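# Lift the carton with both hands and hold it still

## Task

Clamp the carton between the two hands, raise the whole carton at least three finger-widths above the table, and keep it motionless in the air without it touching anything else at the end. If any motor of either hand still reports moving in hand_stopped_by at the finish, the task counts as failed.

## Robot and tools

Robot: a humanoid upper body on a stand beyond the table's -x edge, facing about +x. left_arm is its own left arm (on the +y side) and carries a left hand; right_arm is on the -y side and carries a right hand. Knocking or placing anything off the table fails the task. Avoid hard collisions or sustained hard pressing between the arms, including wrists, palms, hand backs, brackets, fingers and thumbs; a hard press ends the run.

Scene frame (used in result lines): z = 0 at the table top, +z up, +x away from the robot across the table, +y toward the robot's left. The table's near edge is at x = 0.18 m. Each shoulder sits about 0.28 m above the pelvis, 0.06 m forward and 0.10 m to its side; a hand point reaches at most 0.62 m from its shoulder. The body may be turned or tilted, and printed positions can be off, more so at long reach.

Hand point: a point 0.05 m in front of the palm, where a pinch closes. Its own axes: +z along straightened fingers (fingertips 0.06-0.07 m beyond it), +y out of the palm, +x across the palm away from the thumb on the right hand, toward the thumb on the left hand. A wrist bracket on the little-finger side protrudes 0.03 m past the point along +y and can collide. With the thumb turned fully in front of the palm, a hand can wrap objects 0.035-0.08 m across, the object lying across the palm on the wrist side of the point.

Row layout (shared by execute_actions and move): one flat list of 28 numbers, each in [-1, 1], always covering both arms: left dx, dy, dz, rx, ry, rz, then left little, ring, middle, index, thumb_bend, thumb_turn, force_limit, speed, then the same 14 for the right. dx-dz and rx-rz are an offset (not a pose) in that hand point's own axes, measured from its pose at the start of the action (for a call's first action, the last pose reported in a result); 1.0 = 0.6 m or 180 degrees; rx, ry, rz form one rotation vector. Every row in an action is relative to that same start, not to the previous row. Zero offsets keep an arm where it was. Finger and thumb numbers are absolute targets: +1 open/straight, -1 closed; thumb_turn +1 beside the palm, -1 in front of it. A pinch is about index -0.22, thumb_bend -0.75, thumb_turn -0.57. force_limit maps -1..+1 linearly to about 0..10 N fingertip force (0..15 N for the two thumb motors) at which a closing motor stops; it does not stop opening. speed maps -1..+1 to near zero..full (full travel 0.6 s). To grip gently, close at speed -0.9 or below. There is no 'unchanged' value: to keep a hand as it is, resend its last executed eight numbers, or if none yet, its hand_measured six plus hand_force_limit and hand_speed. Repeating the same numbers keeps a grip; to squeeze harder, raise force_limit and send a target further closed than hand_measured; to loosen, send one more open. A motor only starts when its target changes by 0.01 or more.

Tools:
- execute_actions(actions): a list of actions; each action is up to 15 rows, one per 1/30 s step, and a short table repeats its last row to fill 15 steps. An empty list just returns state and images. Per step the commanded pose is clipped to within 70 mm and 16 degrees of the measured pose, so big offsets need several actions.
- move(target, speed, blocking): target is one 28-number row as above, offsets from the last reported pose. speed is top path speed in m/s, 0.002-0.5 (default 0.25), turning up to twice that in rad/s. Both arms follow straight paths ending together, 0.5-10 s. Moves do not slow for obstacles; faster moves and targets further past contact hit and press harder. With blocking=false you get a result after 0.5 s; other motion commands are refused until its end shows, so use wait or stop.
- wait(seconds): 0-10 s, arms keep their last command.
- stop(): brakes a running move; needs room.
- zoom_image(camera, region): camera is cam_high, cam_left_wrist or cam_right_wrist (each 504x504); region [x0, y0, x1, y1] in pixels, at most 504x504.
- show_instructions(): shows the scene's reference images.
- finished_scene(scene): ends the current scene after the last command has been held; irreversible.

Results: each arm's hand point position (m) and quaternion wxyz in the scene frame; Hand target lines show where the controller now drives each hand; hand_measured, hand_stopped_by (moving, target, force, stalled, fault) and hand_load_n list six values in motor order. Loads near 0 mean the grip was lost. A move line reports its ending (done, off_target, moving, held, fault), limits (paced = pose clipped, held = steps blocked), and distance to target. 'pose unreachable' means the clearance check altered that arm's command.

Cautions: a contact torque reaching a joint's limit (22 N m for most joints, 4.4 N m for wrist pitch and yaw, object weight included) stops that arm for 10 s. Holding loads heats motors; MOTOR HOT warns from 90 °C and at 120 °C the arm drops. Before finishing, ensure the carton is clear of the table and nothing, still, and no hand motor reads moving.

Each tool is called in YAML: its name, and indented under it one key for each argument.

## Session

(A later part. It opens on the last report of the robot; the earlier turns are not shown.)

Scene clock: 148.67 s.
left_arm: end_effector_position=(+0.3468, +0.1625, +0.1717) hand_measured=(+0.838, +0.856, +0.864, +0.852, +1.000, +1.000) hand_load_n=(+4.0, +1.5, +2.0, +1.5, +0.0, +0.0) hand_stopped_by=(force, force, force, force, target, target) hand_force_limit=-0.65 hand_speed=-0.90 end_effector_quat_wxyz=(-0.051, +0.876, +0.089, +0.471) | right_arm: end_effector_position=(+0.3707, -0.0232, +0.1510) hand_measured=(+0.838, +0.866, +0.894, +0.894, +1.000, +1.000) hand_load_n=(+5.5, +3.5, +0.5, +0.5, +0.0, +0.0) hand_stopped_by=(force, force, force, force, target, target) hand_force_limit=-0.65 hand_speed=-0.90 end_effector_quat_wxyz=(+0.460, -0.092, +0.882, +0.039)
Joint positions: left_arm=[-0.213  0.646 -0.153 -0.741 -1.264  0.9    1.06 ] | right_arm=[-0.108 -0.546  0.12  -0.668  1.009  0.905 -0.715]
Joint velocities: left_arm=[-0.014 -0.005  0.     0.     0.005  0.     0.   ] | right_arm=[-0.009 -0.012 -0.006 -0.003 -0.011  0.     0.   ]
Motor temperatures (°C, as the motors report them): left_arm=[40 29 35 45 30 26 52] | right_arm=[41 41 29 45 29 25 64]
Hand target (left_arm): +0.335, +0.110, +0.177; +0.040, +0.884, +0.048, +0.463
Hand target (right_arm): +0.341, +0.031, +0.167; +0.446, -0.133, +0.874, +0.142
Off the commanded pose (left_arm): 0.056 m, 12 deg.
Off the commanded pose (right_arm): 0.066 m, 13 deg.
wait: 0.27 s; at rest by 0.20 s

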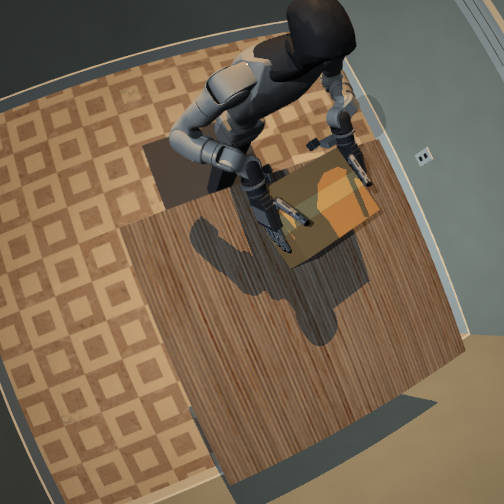

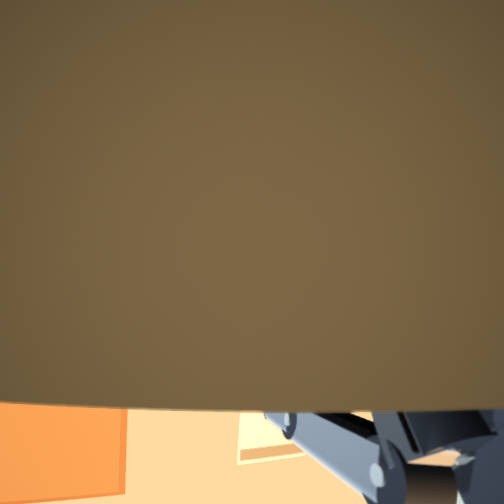

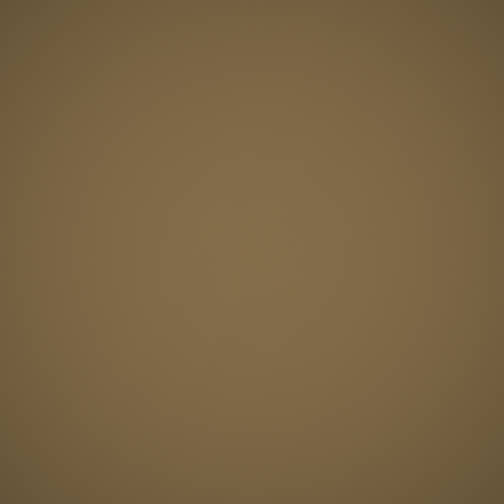

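execute_actions:
  actions:
    - [[-0.0115,0.0877,-0.029,-0.063,-0.01,-0.0037,0.5,0.5,0.5,0.5,1,1,-0.65,-0.9,-0.0081,0.1039,-0.0326,-0.0709,0.0005,0.0068,0.5,0.5,0.5,0.5,1,1,-0.65,-0.9],[-0.0098,0.0874,-0.0296,-0.0628,-0.0092,-0.0038,0.5,0.5,0.5,0.5,1,1,-0.65,-0.9,-0.0098,0.1034,-0.0331,-0.0706,0.0004,0.0066,0.5,0.5,0.5,0.5,1,1,-0.65,-0.9],[-0.007,0.0871,-0.0304,-0.0626,-0.0081,-0.0039,0.5,0.5,0.5,0.5,1,1,-0.65,-0.9,-0.0126,0.1029,-0.0341,-0.0703,0,0.0064,0.5,0.5,0.5,0.5,1,1,-0.65,-0.9],[-0.0036,0.0868,-0.0315,-0.0624,-0.0069,-0.004,0.5,0.5,0.5,0.5,1,1,-0.65,-0.9,-0.016,0.1024,-0.0352,-0.07,-0.0005,0.0062,0.5,0.5,0.5,0.5,1,1,-0.65,-0.9],[0.0004,0.0865,-0.0327,-0.0623,-0.0055,-0.004,0.5,0.5,0.5,0.5,1,1,-0.65,-0.9,-0.0199,0.102,-0.0365,-0.0698,-0.0012,0.006,0.5,0.5,0.5,0.5,1,1,-0.65,-0.9],[0.0049,0.0862,-0.0341,-0.0622,-0.0044,-0.004,0.5,0.5,0.5,0.5,1,1,-0.65,-0.9,-0.0244,0.1017,-0.038,-0.0696,-0.0023,0.0058,0.5,0.5,0.5,0.5,1,1,-0.65,-0.9],[0.01,0.086,-0.0356,-0.0621,-0.0031,-0.0039,0.5,0.5,0.5,0.5,1,1,-0.65,-0.9,-0.0294,0.1015,-0.0397,-0.0695,-0.0036,0.0056,0.5,0.5,0.5,0.5,1,1,-0.65,-0.9],[0.0151,0.0858,-0.0372,-0.062,-0.0018,-0.0038,0.5,0.5,0.5,0.5,1,1,-0.65,-0.9,-0.0344,0.1014,-0.0414,-0.0694,-0.0049,0.0054,0.5,0.5,0.5,0.5,1,1,-0.65,-0.9],[0.0202,0.0856,-0.0387,-0.0619,-0.0006,-0.0037,0.5,0.5,0.5,0.5,1,1,-0.65,-0.9,-0.0395,0.1013,-0.0431,-0.0693,-0.0061,0.0052,0.5,0.5,0.5,0.5,1,1,-0.65,-0.9],[0.0253,0.0855,-0.0403,-0.0618,0.0007,-0.0036,0.5,0.5,0.5,0.5,1,1,-0.65,-0.9,-0.0445,0.1012,-0.0448,-0.0692,-0.0074,0.0051,0.5,0.5,0.5,0.5,1,1,-0.65,-0.9],[0.0303,0.0854,-0.0418,-0.0617,0.0019,-0.0035,0.5,0.5,0.5,0.5,1,1,-0.65,-0.9,-0.0496,0.1011,-0.0465,-0.0691,-0.0086,0.005,0.5,0.5,0.5,0.5,1,1,-0.65,-0.9],[0.0349,0.0853,-0.0432,-0.0616,0.0031,-0.0034,0.5,0.5,0.5,0.5,1,1,-0.65,-0.9,-0.054,0.101,-0.048,-0.069,-0.0098,0.0049,0.5,0.5,0.5,0.5,1,1,-0.65,-0.9],[0.0388,0.0852,-0.0444,-0.0615,0.004,-0.0033,0.5,0.5,0.5,0.5,1,1,-0.65,-0.9,-0.058,0.101,-0.0493,-0.069,-0.0107,0.0048,0.5,0.5,0.5,0.5,1,1,-0.65,-0.9],[0.0416,0.0851,-0.0453,-0.0615,0.0047,-0.0032,0.5,0.5,0.5,0.5,1,1,-0.65,-0.9,-0.0608,0.101,-0.0502,-0.069,-0.0114,0.0047,0.5,0.5,0.5,0.5,1,1,-0.65,-0.9],[0.0439,0.085,-0.046,-0.0615,0.0053,-0.0032,0.5,0.5,0.5,0.5,1,1,-0.65,-0.9,-0.063,0.101,-0.051,-0.069,-0.012,0.0046,0.5,0.5,0.5,0.5,1,1,-0.65,-0.9]]

wait:
  seconds: 0.25

Scene clock: 150.17 s.
left_arm: end_effector_position=(+0.3553, +0.1641, +0.2024) hand_measured=(+0.838, +0.856, +0.864, +0.852, +1.000, +1.000) hand_load_n=(+5.0, +1.5, +2.0, +1.5, +0.0, +0.0) hand_stopped_by=(force, force, force, force, target, target) hand_force_limit=-0.65 hand_speed=-0.90 end_effector_quat_wxyz=(-0.050, +0.864, +0.094, +0.493) | right_arm: end_effector_position=(+0.3813, -0.0206, +0.1838) hand_measured=(+0.838, +0.866, +0.894, +0.894, +1.000, +1.000) hand_load_n=(+7.0, +4.0, +0.5, +0.0, +0.0, +0.0) hand_stopped_by=(force, force, force, force, target, target) hand_force_limit=-0.65 hand_speed=-0.90 end_effector_quat_wxyz=(+0.481, -0.092, +0.871, +0.040)
Joint positions: left_arm=[-0.303  0.654 -0.099 -0.769 -1.4    0.941  1.169] | right_arm=[-0.199 -0.545  0.033 -0.719  1.14   1.012 -0.81 ]
Joint velocities: left_arm=[-0.301  0.023  0.144 -0.043 -0.436  0.108  0.355] | right_arm=[-0.267  0.044 -0.235 -0.089  0.383  0.242 -0.319]
Motor temperatures (°C, as the motors report them): left_arm=[40 29 35 45 31 26 53] | right_arm=[42 41 29 46 29 26 66]
Hand target (left_arm): +0.345, +0.113, +0.210; +0.036, +0.871, +0.047, +0.487
Hand target (right_arm): +0.351, +0.032, +0.201; +0.467, -0.140, +0.862, +0.139
Off the commanded pose (left_arm): 0.054 m, 11 deg.
Off the commanded pose (right_arm): 0.064 m, 13 deg.

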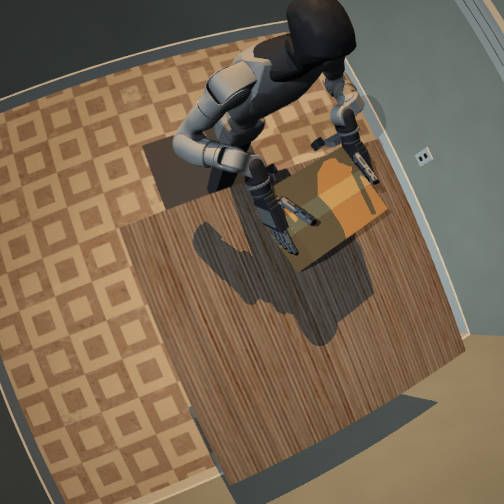

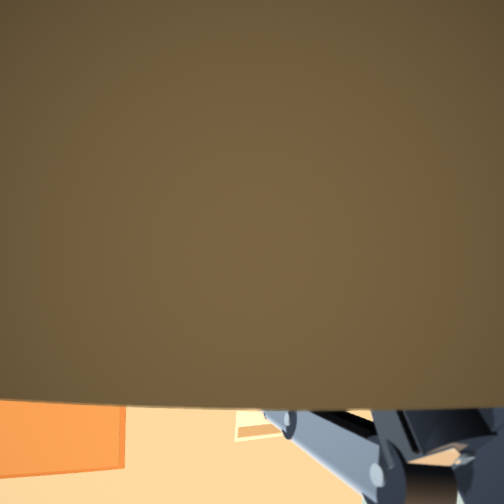

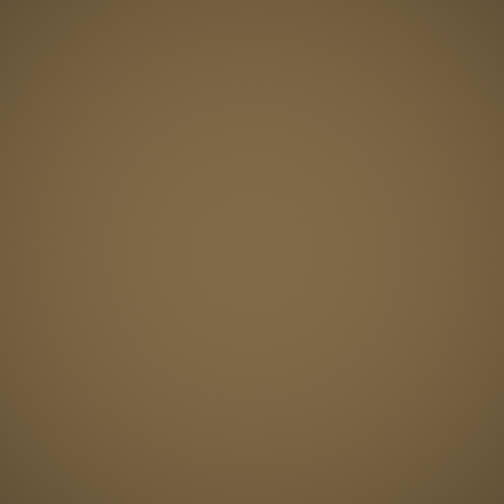

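Scene clock: 150.43 s.
left_arm: end_effector_position=(+0.3567, +0.1642, +0.2077) hand_measured=(+0.838, +0.856, +0.864, +0.852, +1.000, +1.000) hand_load_n=(+5.0, +1.5, +2.0, +1.5, +0.0, +0.0) hand_stopped_by=(force, force, force, force, target, target) hand_force_limit=-0.65 hand_speed=-0.90 end_effector_quat_wxyz=(-0.050, +0.862, +0.095, +0.496) | right_arm: end_effector_position=(+0.3830, -0.0203, +0.1892) hand_measured=(+0.838, +0.866, +0.894, +0.894, +1.000, +1.000) hand_load_n=(+7.0, +3.5, +0.0, +0.0, +0.0, +0.0) hand_stopped_by=(force, force, force, force, target, target) hand_force_limit=-0.65 hand_speed=-0.90 end_effector_quat_wxyz=(+0.484, -0.091, +0.869, +0.040)
Joint positions: left_arm=[-0.322  0.656 -0.09  -0.772 -1.429  0.949  1.193] | right_arm=[-0.216 -0.542  0.019 -0.725  1.165  1.028 -0.831]
Joint velocities: left_arm=[-0.002  0.002  0.002  0.002  0.003  0.001  0.002] | right_arm=[ 0.003  0.018 -0.009  0.002 -0.003  0.     0.   ]
Motor temperatures (°C, as the motors report them): left_arm=[40 29 35 45 31 26 53] | right_arm=[42 41 29 46 29 26 66]
Hand target (left_arm): +0.345, +0.113, +0.210; +0.036, +0.871, +0.047, +0.487
Hand target (right_arm): +0.351, +0.032, +0.201; +0.467, -0.140, +0.862, +0.139
Off the commanded pose (left_arm): 0.054 m, 11 deg.
Off the commanded pose (right_arm): 0.064 m, 13 deg.
wait: 0.27 s; at rest by 0.23 s

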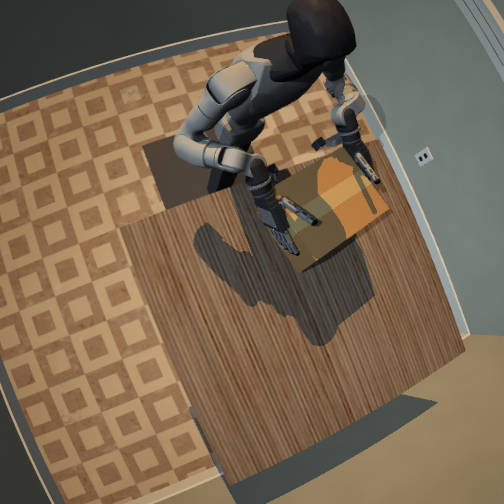

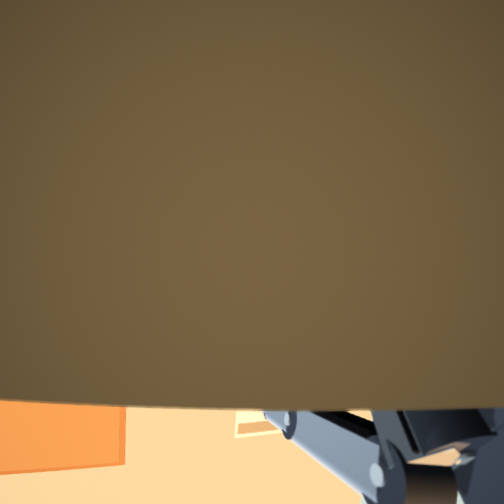

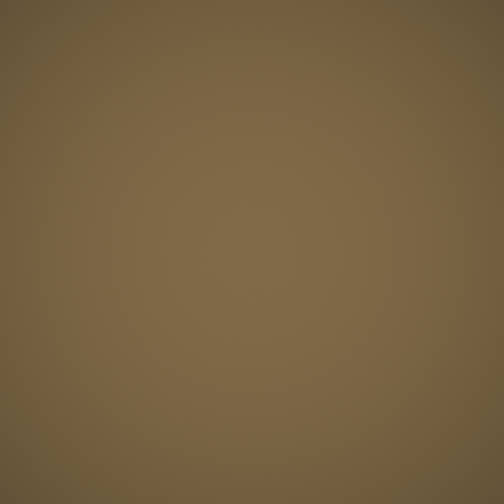

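execute_actions:
  actions: []

Scene clock: 150.90 s.
left_arm: end_effector_position=(+0.3567, +0.1642, +0.2077) hand_measured=(+0.838, +0.856, +0.864, +0.852, +1.000, +1.000) hand_load_n=(+5.0, +1.5, +2.0, +1.5, +0.0, +0.0) hand_stopped_by=(force, force, force, force, target, target) hand_force_limit=-0.65 hand_speed=-0.90 end_effector_quat_wxyz=(-0.050, +0.862, +0.095, +0.496) | right_arm: end_effector_position=(+0.3830, -0.0203, +0.1892) hand_measured=(+0.838, +0.866, +0.894, +0.894, +1.000, +1.000) hand_load_n=(+7.0, +3.5, +0.0, +0.0, +0.0, +0.0) hand_stopped_by=(force, force, force, force, target, target) hand_force_limit=-0.65 hand_speed=-0.90 end_effector_quat_wxyz=(+0.484, -0.091, +0.869, +0.040)
Joint positions: left_arm=[-0.322  0.656 -0.09  -0.772 -1.429  0.949  1.193] | right_arm=[-0.216 -0.542  0.019 -0.725  1.165  1.028 -0.831]
Joint velocities: left_arm=[ 0.     0.011 -0.005  0.009  0.     0.     0.   ] | right_arm=[ 0.003 -0.005 -0.006 -0.002  0.005  0.     0.   ]
Motor temperatures (°C, as the motors report them): left_arm=[40 29 35 45 31 26 53] | right_arm=[42 41 29 46 29 26 67]
Hand target (left_arm): +0.345, +0.113, +0.210; +0.036, +0.871, +0.047, +0.487
Hand target (right_arm): +0.351, +0.032, +0.201; +0.467, -0.140, +0.862, +0.139
Off the commanded pose (left_arm): 0.054 m, 11 deg.
Off the commanded pose (right_arm): 0.064 m, 13 deg.

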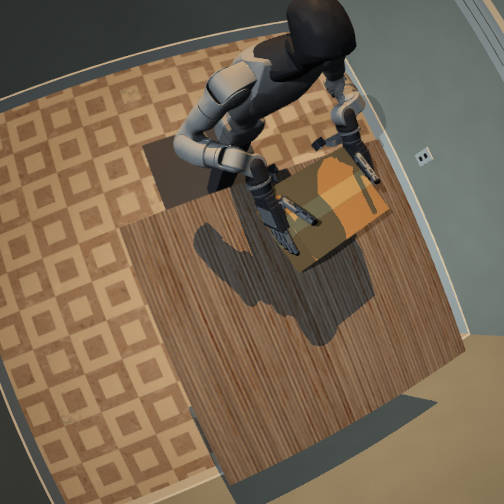

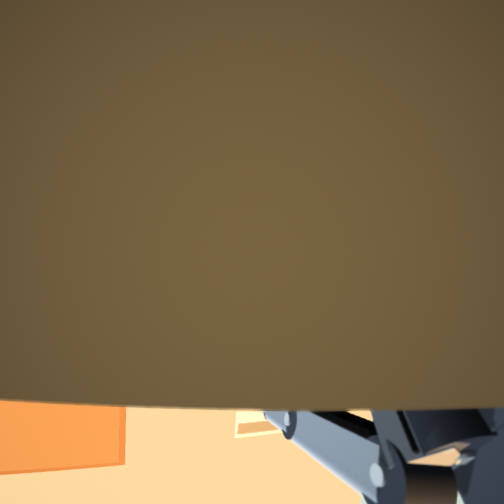

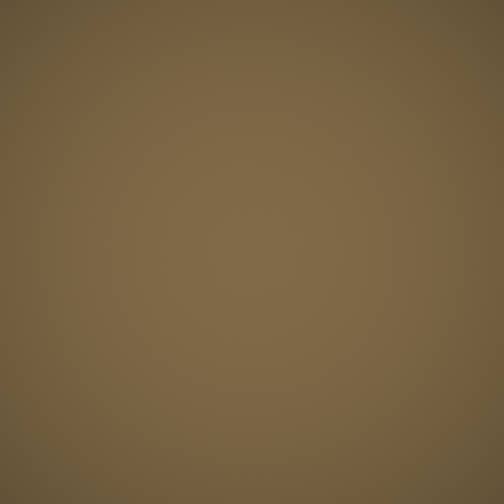

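execute_actions:
  actions:
    - [ [-0.0134,0.085,-0.0273,-0.061,-0.0118,0,0.5,0.5,0.5,0.5,1,1,-0.65,-0.9,-0.0031,0.1009,-0.0333,-0.0715,0.0038,0.0029,0.5,0.5,0.5,0.5,1,1,-0.65,-0.9], [-0.0118,0.0849,-0.0277,-0.0609,-0.0114,0.0001,0.5,0.5,0.5,0.5,1,1,-0.65,-0.9,-0.0047,0.1009,-0.0337,-0.0714,0.0035,0.0028,0.5,0.5,0.5,0.5,1,1,-0.65,-0.9], [-0.009,0.0848,-0.0283,-0.0609,-0.0108,0.0002,0.5,0.5,0.5,0.5,1,1,-0.65,-0.9,-0.0074,0.1007,-0.0344,-0.0713,0.003,0.0026,0.5,0.5,0.5,0.5,1,1,-0.65,-0.9], [-0.0057,0.0847,-0.0291,-0.0608,-0.0101,0.0002,0.5,0.5,0.5,0.5,1,1,-0.65,-0.9,-0.0106,0.1005,-0.0352,-0.0712,0.0024,0.0024,0.5,0.5,0.5,0.5,1,1,-0.65,-0.9], [-0.0019,0.0845,-0.03,-0.0607,-0.0092,0.0003,0.5,0.5,0.5,0.5,1,1,-0.65,-0.9,-0.0144,0.1003,-0.0362,-0.071,0.0017,0.0021,0.5,0.5,0.5,0.5,1,1,-0.65,-0.9], [0.0026,0.0844,-0.031,-0.0605,-0.0083,0.0005,0.5,0.5,0.5,0.5,1,1,-0.65,-0.9,-0.0187,0.1001,-0.0373,-0.0709,0.0009,0.0018,0.5,0.5,0.5,0.5,1,1,-0.65,-0.9], [0.0075,0.0842,-0.0322,-0.0604,-0.0072,0.0006,0.5,0.5,0.5,0.5,1,1,-0.65,-0.9,-0.0236,0.0998,-0.0386,-0.0707,0,0.0014,0.5,0.5,0.5,0.5,1,1,-0.65,-0.9], [0.0125,0.084,-0.0334,-0.0603,-0.0061,0.0007,0.5,0.5,0.5,0.5,1,1,-0.65,-0.9,-0.0285,0.0995,-0.0399,-0.0705,-0.0009,0.001,0.5,0.5,0.5,0.5,1,1,-0.65,-0.9], [0.0174,0.0838,-0.0345,-0.0601,-0.005,0.0009,0.5,0.5,0.5,0.5,1,1,-0.65,-0.9,-0.0333,0.0993,-0.0411,-0.0703,-0.0018,0.0007,0.5,0.5,0.5,0.5,1,1,-0.65,-0.9], [0.0224,0.0837,-0.0357,-0.06,-0.004,0.001,0.5,0.5,0.5,0.5,1,1,-0.65,-0.9,-0.0382,0.099,-0.0424,-0.0702,-0.0027,0.0003,0.5,0.5,0.5,0.5,1,1,-0.65,-0.9], [0.0273,0.0835,-0.0369,-0.0599,-0.0029,0.0011,0.5,0.5,0.5,0.5,1,1,-0.65,-0.9,-0.043,0.0987,-0.0436,-0.07,-0.0036,0,0.5,0.5,0.5,0.5,1,1,-0.65,-0.9], [0.0317,0.0833,-0.0379,-0.0597,-0.0019,0.0013,0.5,0.5,0.5,0.5,1,1,-0.65,-0.9,-0.0474,0.0985,-0.0448,-0.0698,-0.0044,-0.0004,0.5,0.5,0.5,0.5,1,1,-0.65,-0.9], [0.0356,0.0832,-0.0388,-0.0596,-0.0011,0.0014,0.5,0.5,0.5,0.5,1,1,-0.65,-0.9,-0.0511,0.0983,-0.0457,-0.0697,-0.0051,-0.0006,0.5,0.5,0.5,0.5,1,1,-0.65,-0.9], [0.0383,0.0831,-0.0395,-0.0596,-0.0005,0.0014,0.5,0.5,0.5,0.5,1,1,-0.65,-0.9,-0.0538,0.0981,-0.0464,-0.0696,-0.0056,-0.0008,0.5,0.5,0.5,0.5,1,1,-0.65,-0.9], [0.0405,0.083,-0.04,-0.0595,0,0.0015,0.5,0.5,0.5,0.5,1,1,-0.65,-0.9,-0.056,0.098,-0.047,-0.0695,-0.006,-0.001,0.5,0.5,0.5,0.5,1,1,-0.65,-0.9] ]

wait:
  seconds: 1

Scene clock: 152.23 s.
left_arm: end_effector_position=(+0.3650, +0.1649, +0.2376) hand_measured=(+0.838, +0.856, +0.864, +0.852, +1.000, +1.000) hand_load_n=(+5.0, +1.5, +2.0, +1.5, +0.0, +0.0) hand_stopped_by=(force, force, force, force, target, target) hand_force_limit=-0.65 hand_speed=-0.90 end_effector_quat_wxyz=(-0.050, +0.853, +0.099, +0.511) | right_arm: end_effector_position=(+0.3927, -0.0188, +0.2195) hand_measured=(+0.838, +0.866, +0.894, +0.894, +1.000, +1.000) hand_load_n=(+8.5, +4.0, +0.0, +0.0, +0.0, +0.0) hand_stopped_by=(force, force, force, force, target, target) hand_force_limit=-0.65 hand_speed=-0.90 end_effector_quat_wxyz=(+0.500, -0.092, +0.860, +0.041)
Joint positions: left_arm=[-0.444  0.675 -0.055 -0.767 -1.603  0.974  1.333] | right_arm=[-0.332 -0.544 -0.072 -0.733  1.336  1.133 -0.952]
Joint velocities: left_arm=[-0.342  0.067  0.074  0.037 -0.439  0.017  0.34 ] | right_arm=[-0.305  0.002 -0.213 -0.006  0.474  0.209 -0.393]
Motor temperatures (°C, as the motors report them): left_arm=[41 29 35 45 31 26 54] | right_arm=[42 41 29 46 29 26 68]
Hand target (left_arm): +0.355, +0.117, +0.243; +0.030, +0.862, +0.047, +0.504
Hand target (right_arm): +0.361, +0.032, +0.233; +0.485, -0.151, +0.851, +0.134
Off the commanded pose (left_arm): 0.051 m, 11 deg.
Off the commanded pose (right_arm): 0.063 m, 13 deg.

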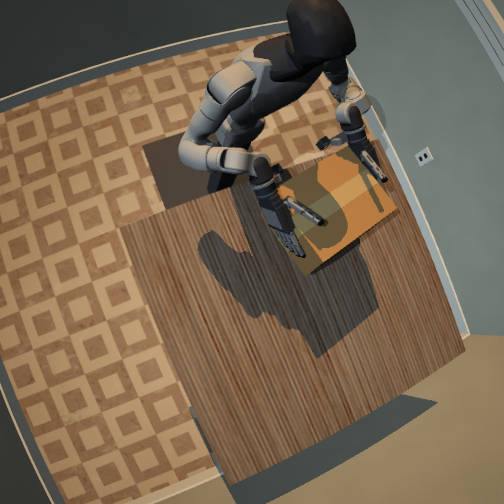

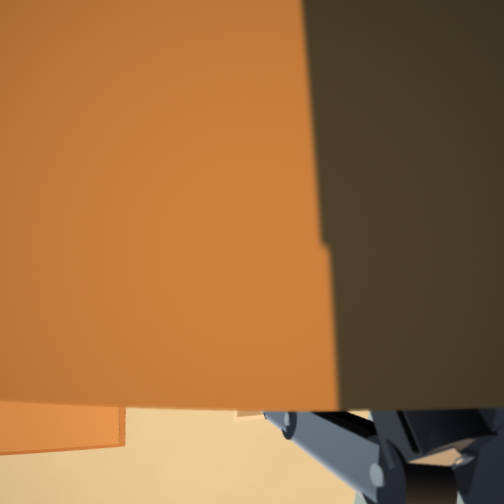

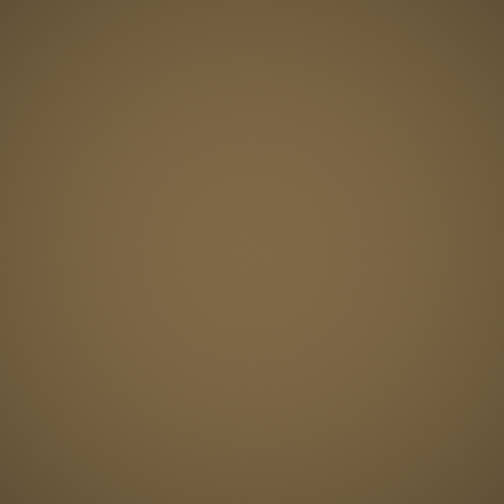

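Scene clock: 153.23 s.
left_arm: end_effector_position=(+0.3665, +0.1650, +0.2428) hand_measured=(+0.838, +0.856, +0.864, +0.852, +1.000, +1.000) hand_load_n=(+5.0, +1.5, +2.0, +1.5, +0.0, +0.0) hand_stopped_by=(force, force, force, force, target, target) hand_force_limit=-0.65 hand_speed=-0.90 end_effector_quat_wxyz=(-0.049, +0.851, +0.099, +0.513) | right_arm: end_effector_position=(+0.3943, -0.0187, +0.2249) hand_measured=(+0.838, +0.866, +0.894, +0.894, +1.000, +1.000) hand_load_n=(+8.0, +3.5, +0.0, +0.0, +0.0, +0.0) hand_stopped_by=(force, force, force, force, target, target) hand_force_limit=-0.65 hand_speed=-0.90 end_effector_quat_wxyz=(+0.503, -0.092, +0.858, +0.040)
Joint positions: left_arm=[-0.466  0.679 -0.05  -0.763 -1.632  0.976  1.355] | right_arm=[-0.353 -0.544 -0.085 -0.732  1.37   1.148 -0.981]
Joint velocities: left_arm=[-0.005  0.    -0.003 -0.002  0.003  0.     0.   ] | right_arm=[-0.008  0.002 -0.003 -0.002  0.     0.     0.   ]
Motor temperatures (°C, as the motors report them): left_arm=[41 29 35 45 31 26 54] | right_arm=[43 41 29 46 30 26 68]
Hand target (left_arm): +0.355, +0.117, +0.243; +0.030, +0.862, +0.047, +0.504
Hand target (right_arm): +0.361, +0.032, +0.233; +0.485, -0.151, +0.851, +0.134
Off the commanded pose (left_arm): 0.052 m, 11 deg.
Off the commanded pose (right_arm): 0.063 m, 13 deg.
wait: 1.00 s; at rest by 0.23 s

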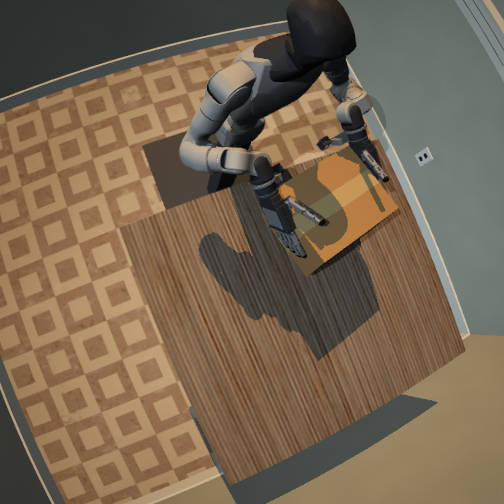

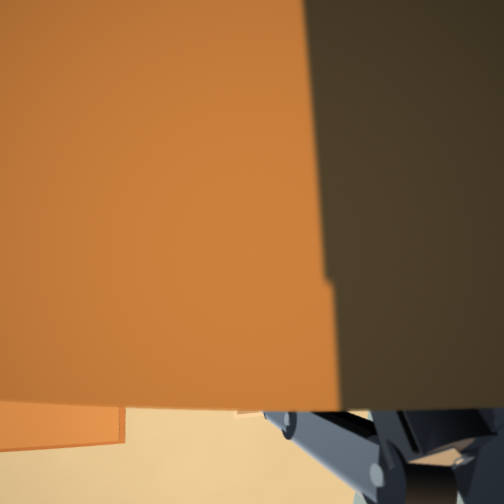

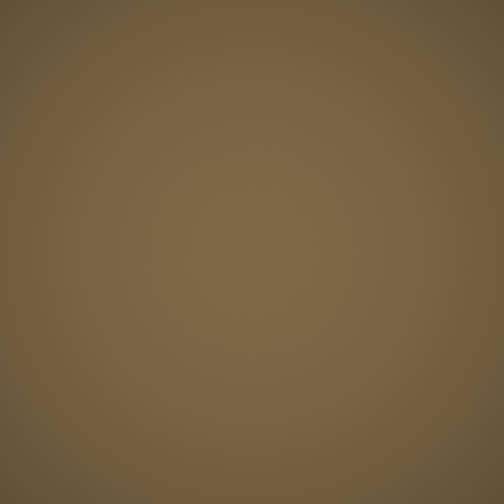

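The carton is lifted about 90 mm at the hands, with its lowest edge about 73 mm up, and it is holding steady.

finished_scene:
  scene: 2

The scene is finished: the task was done.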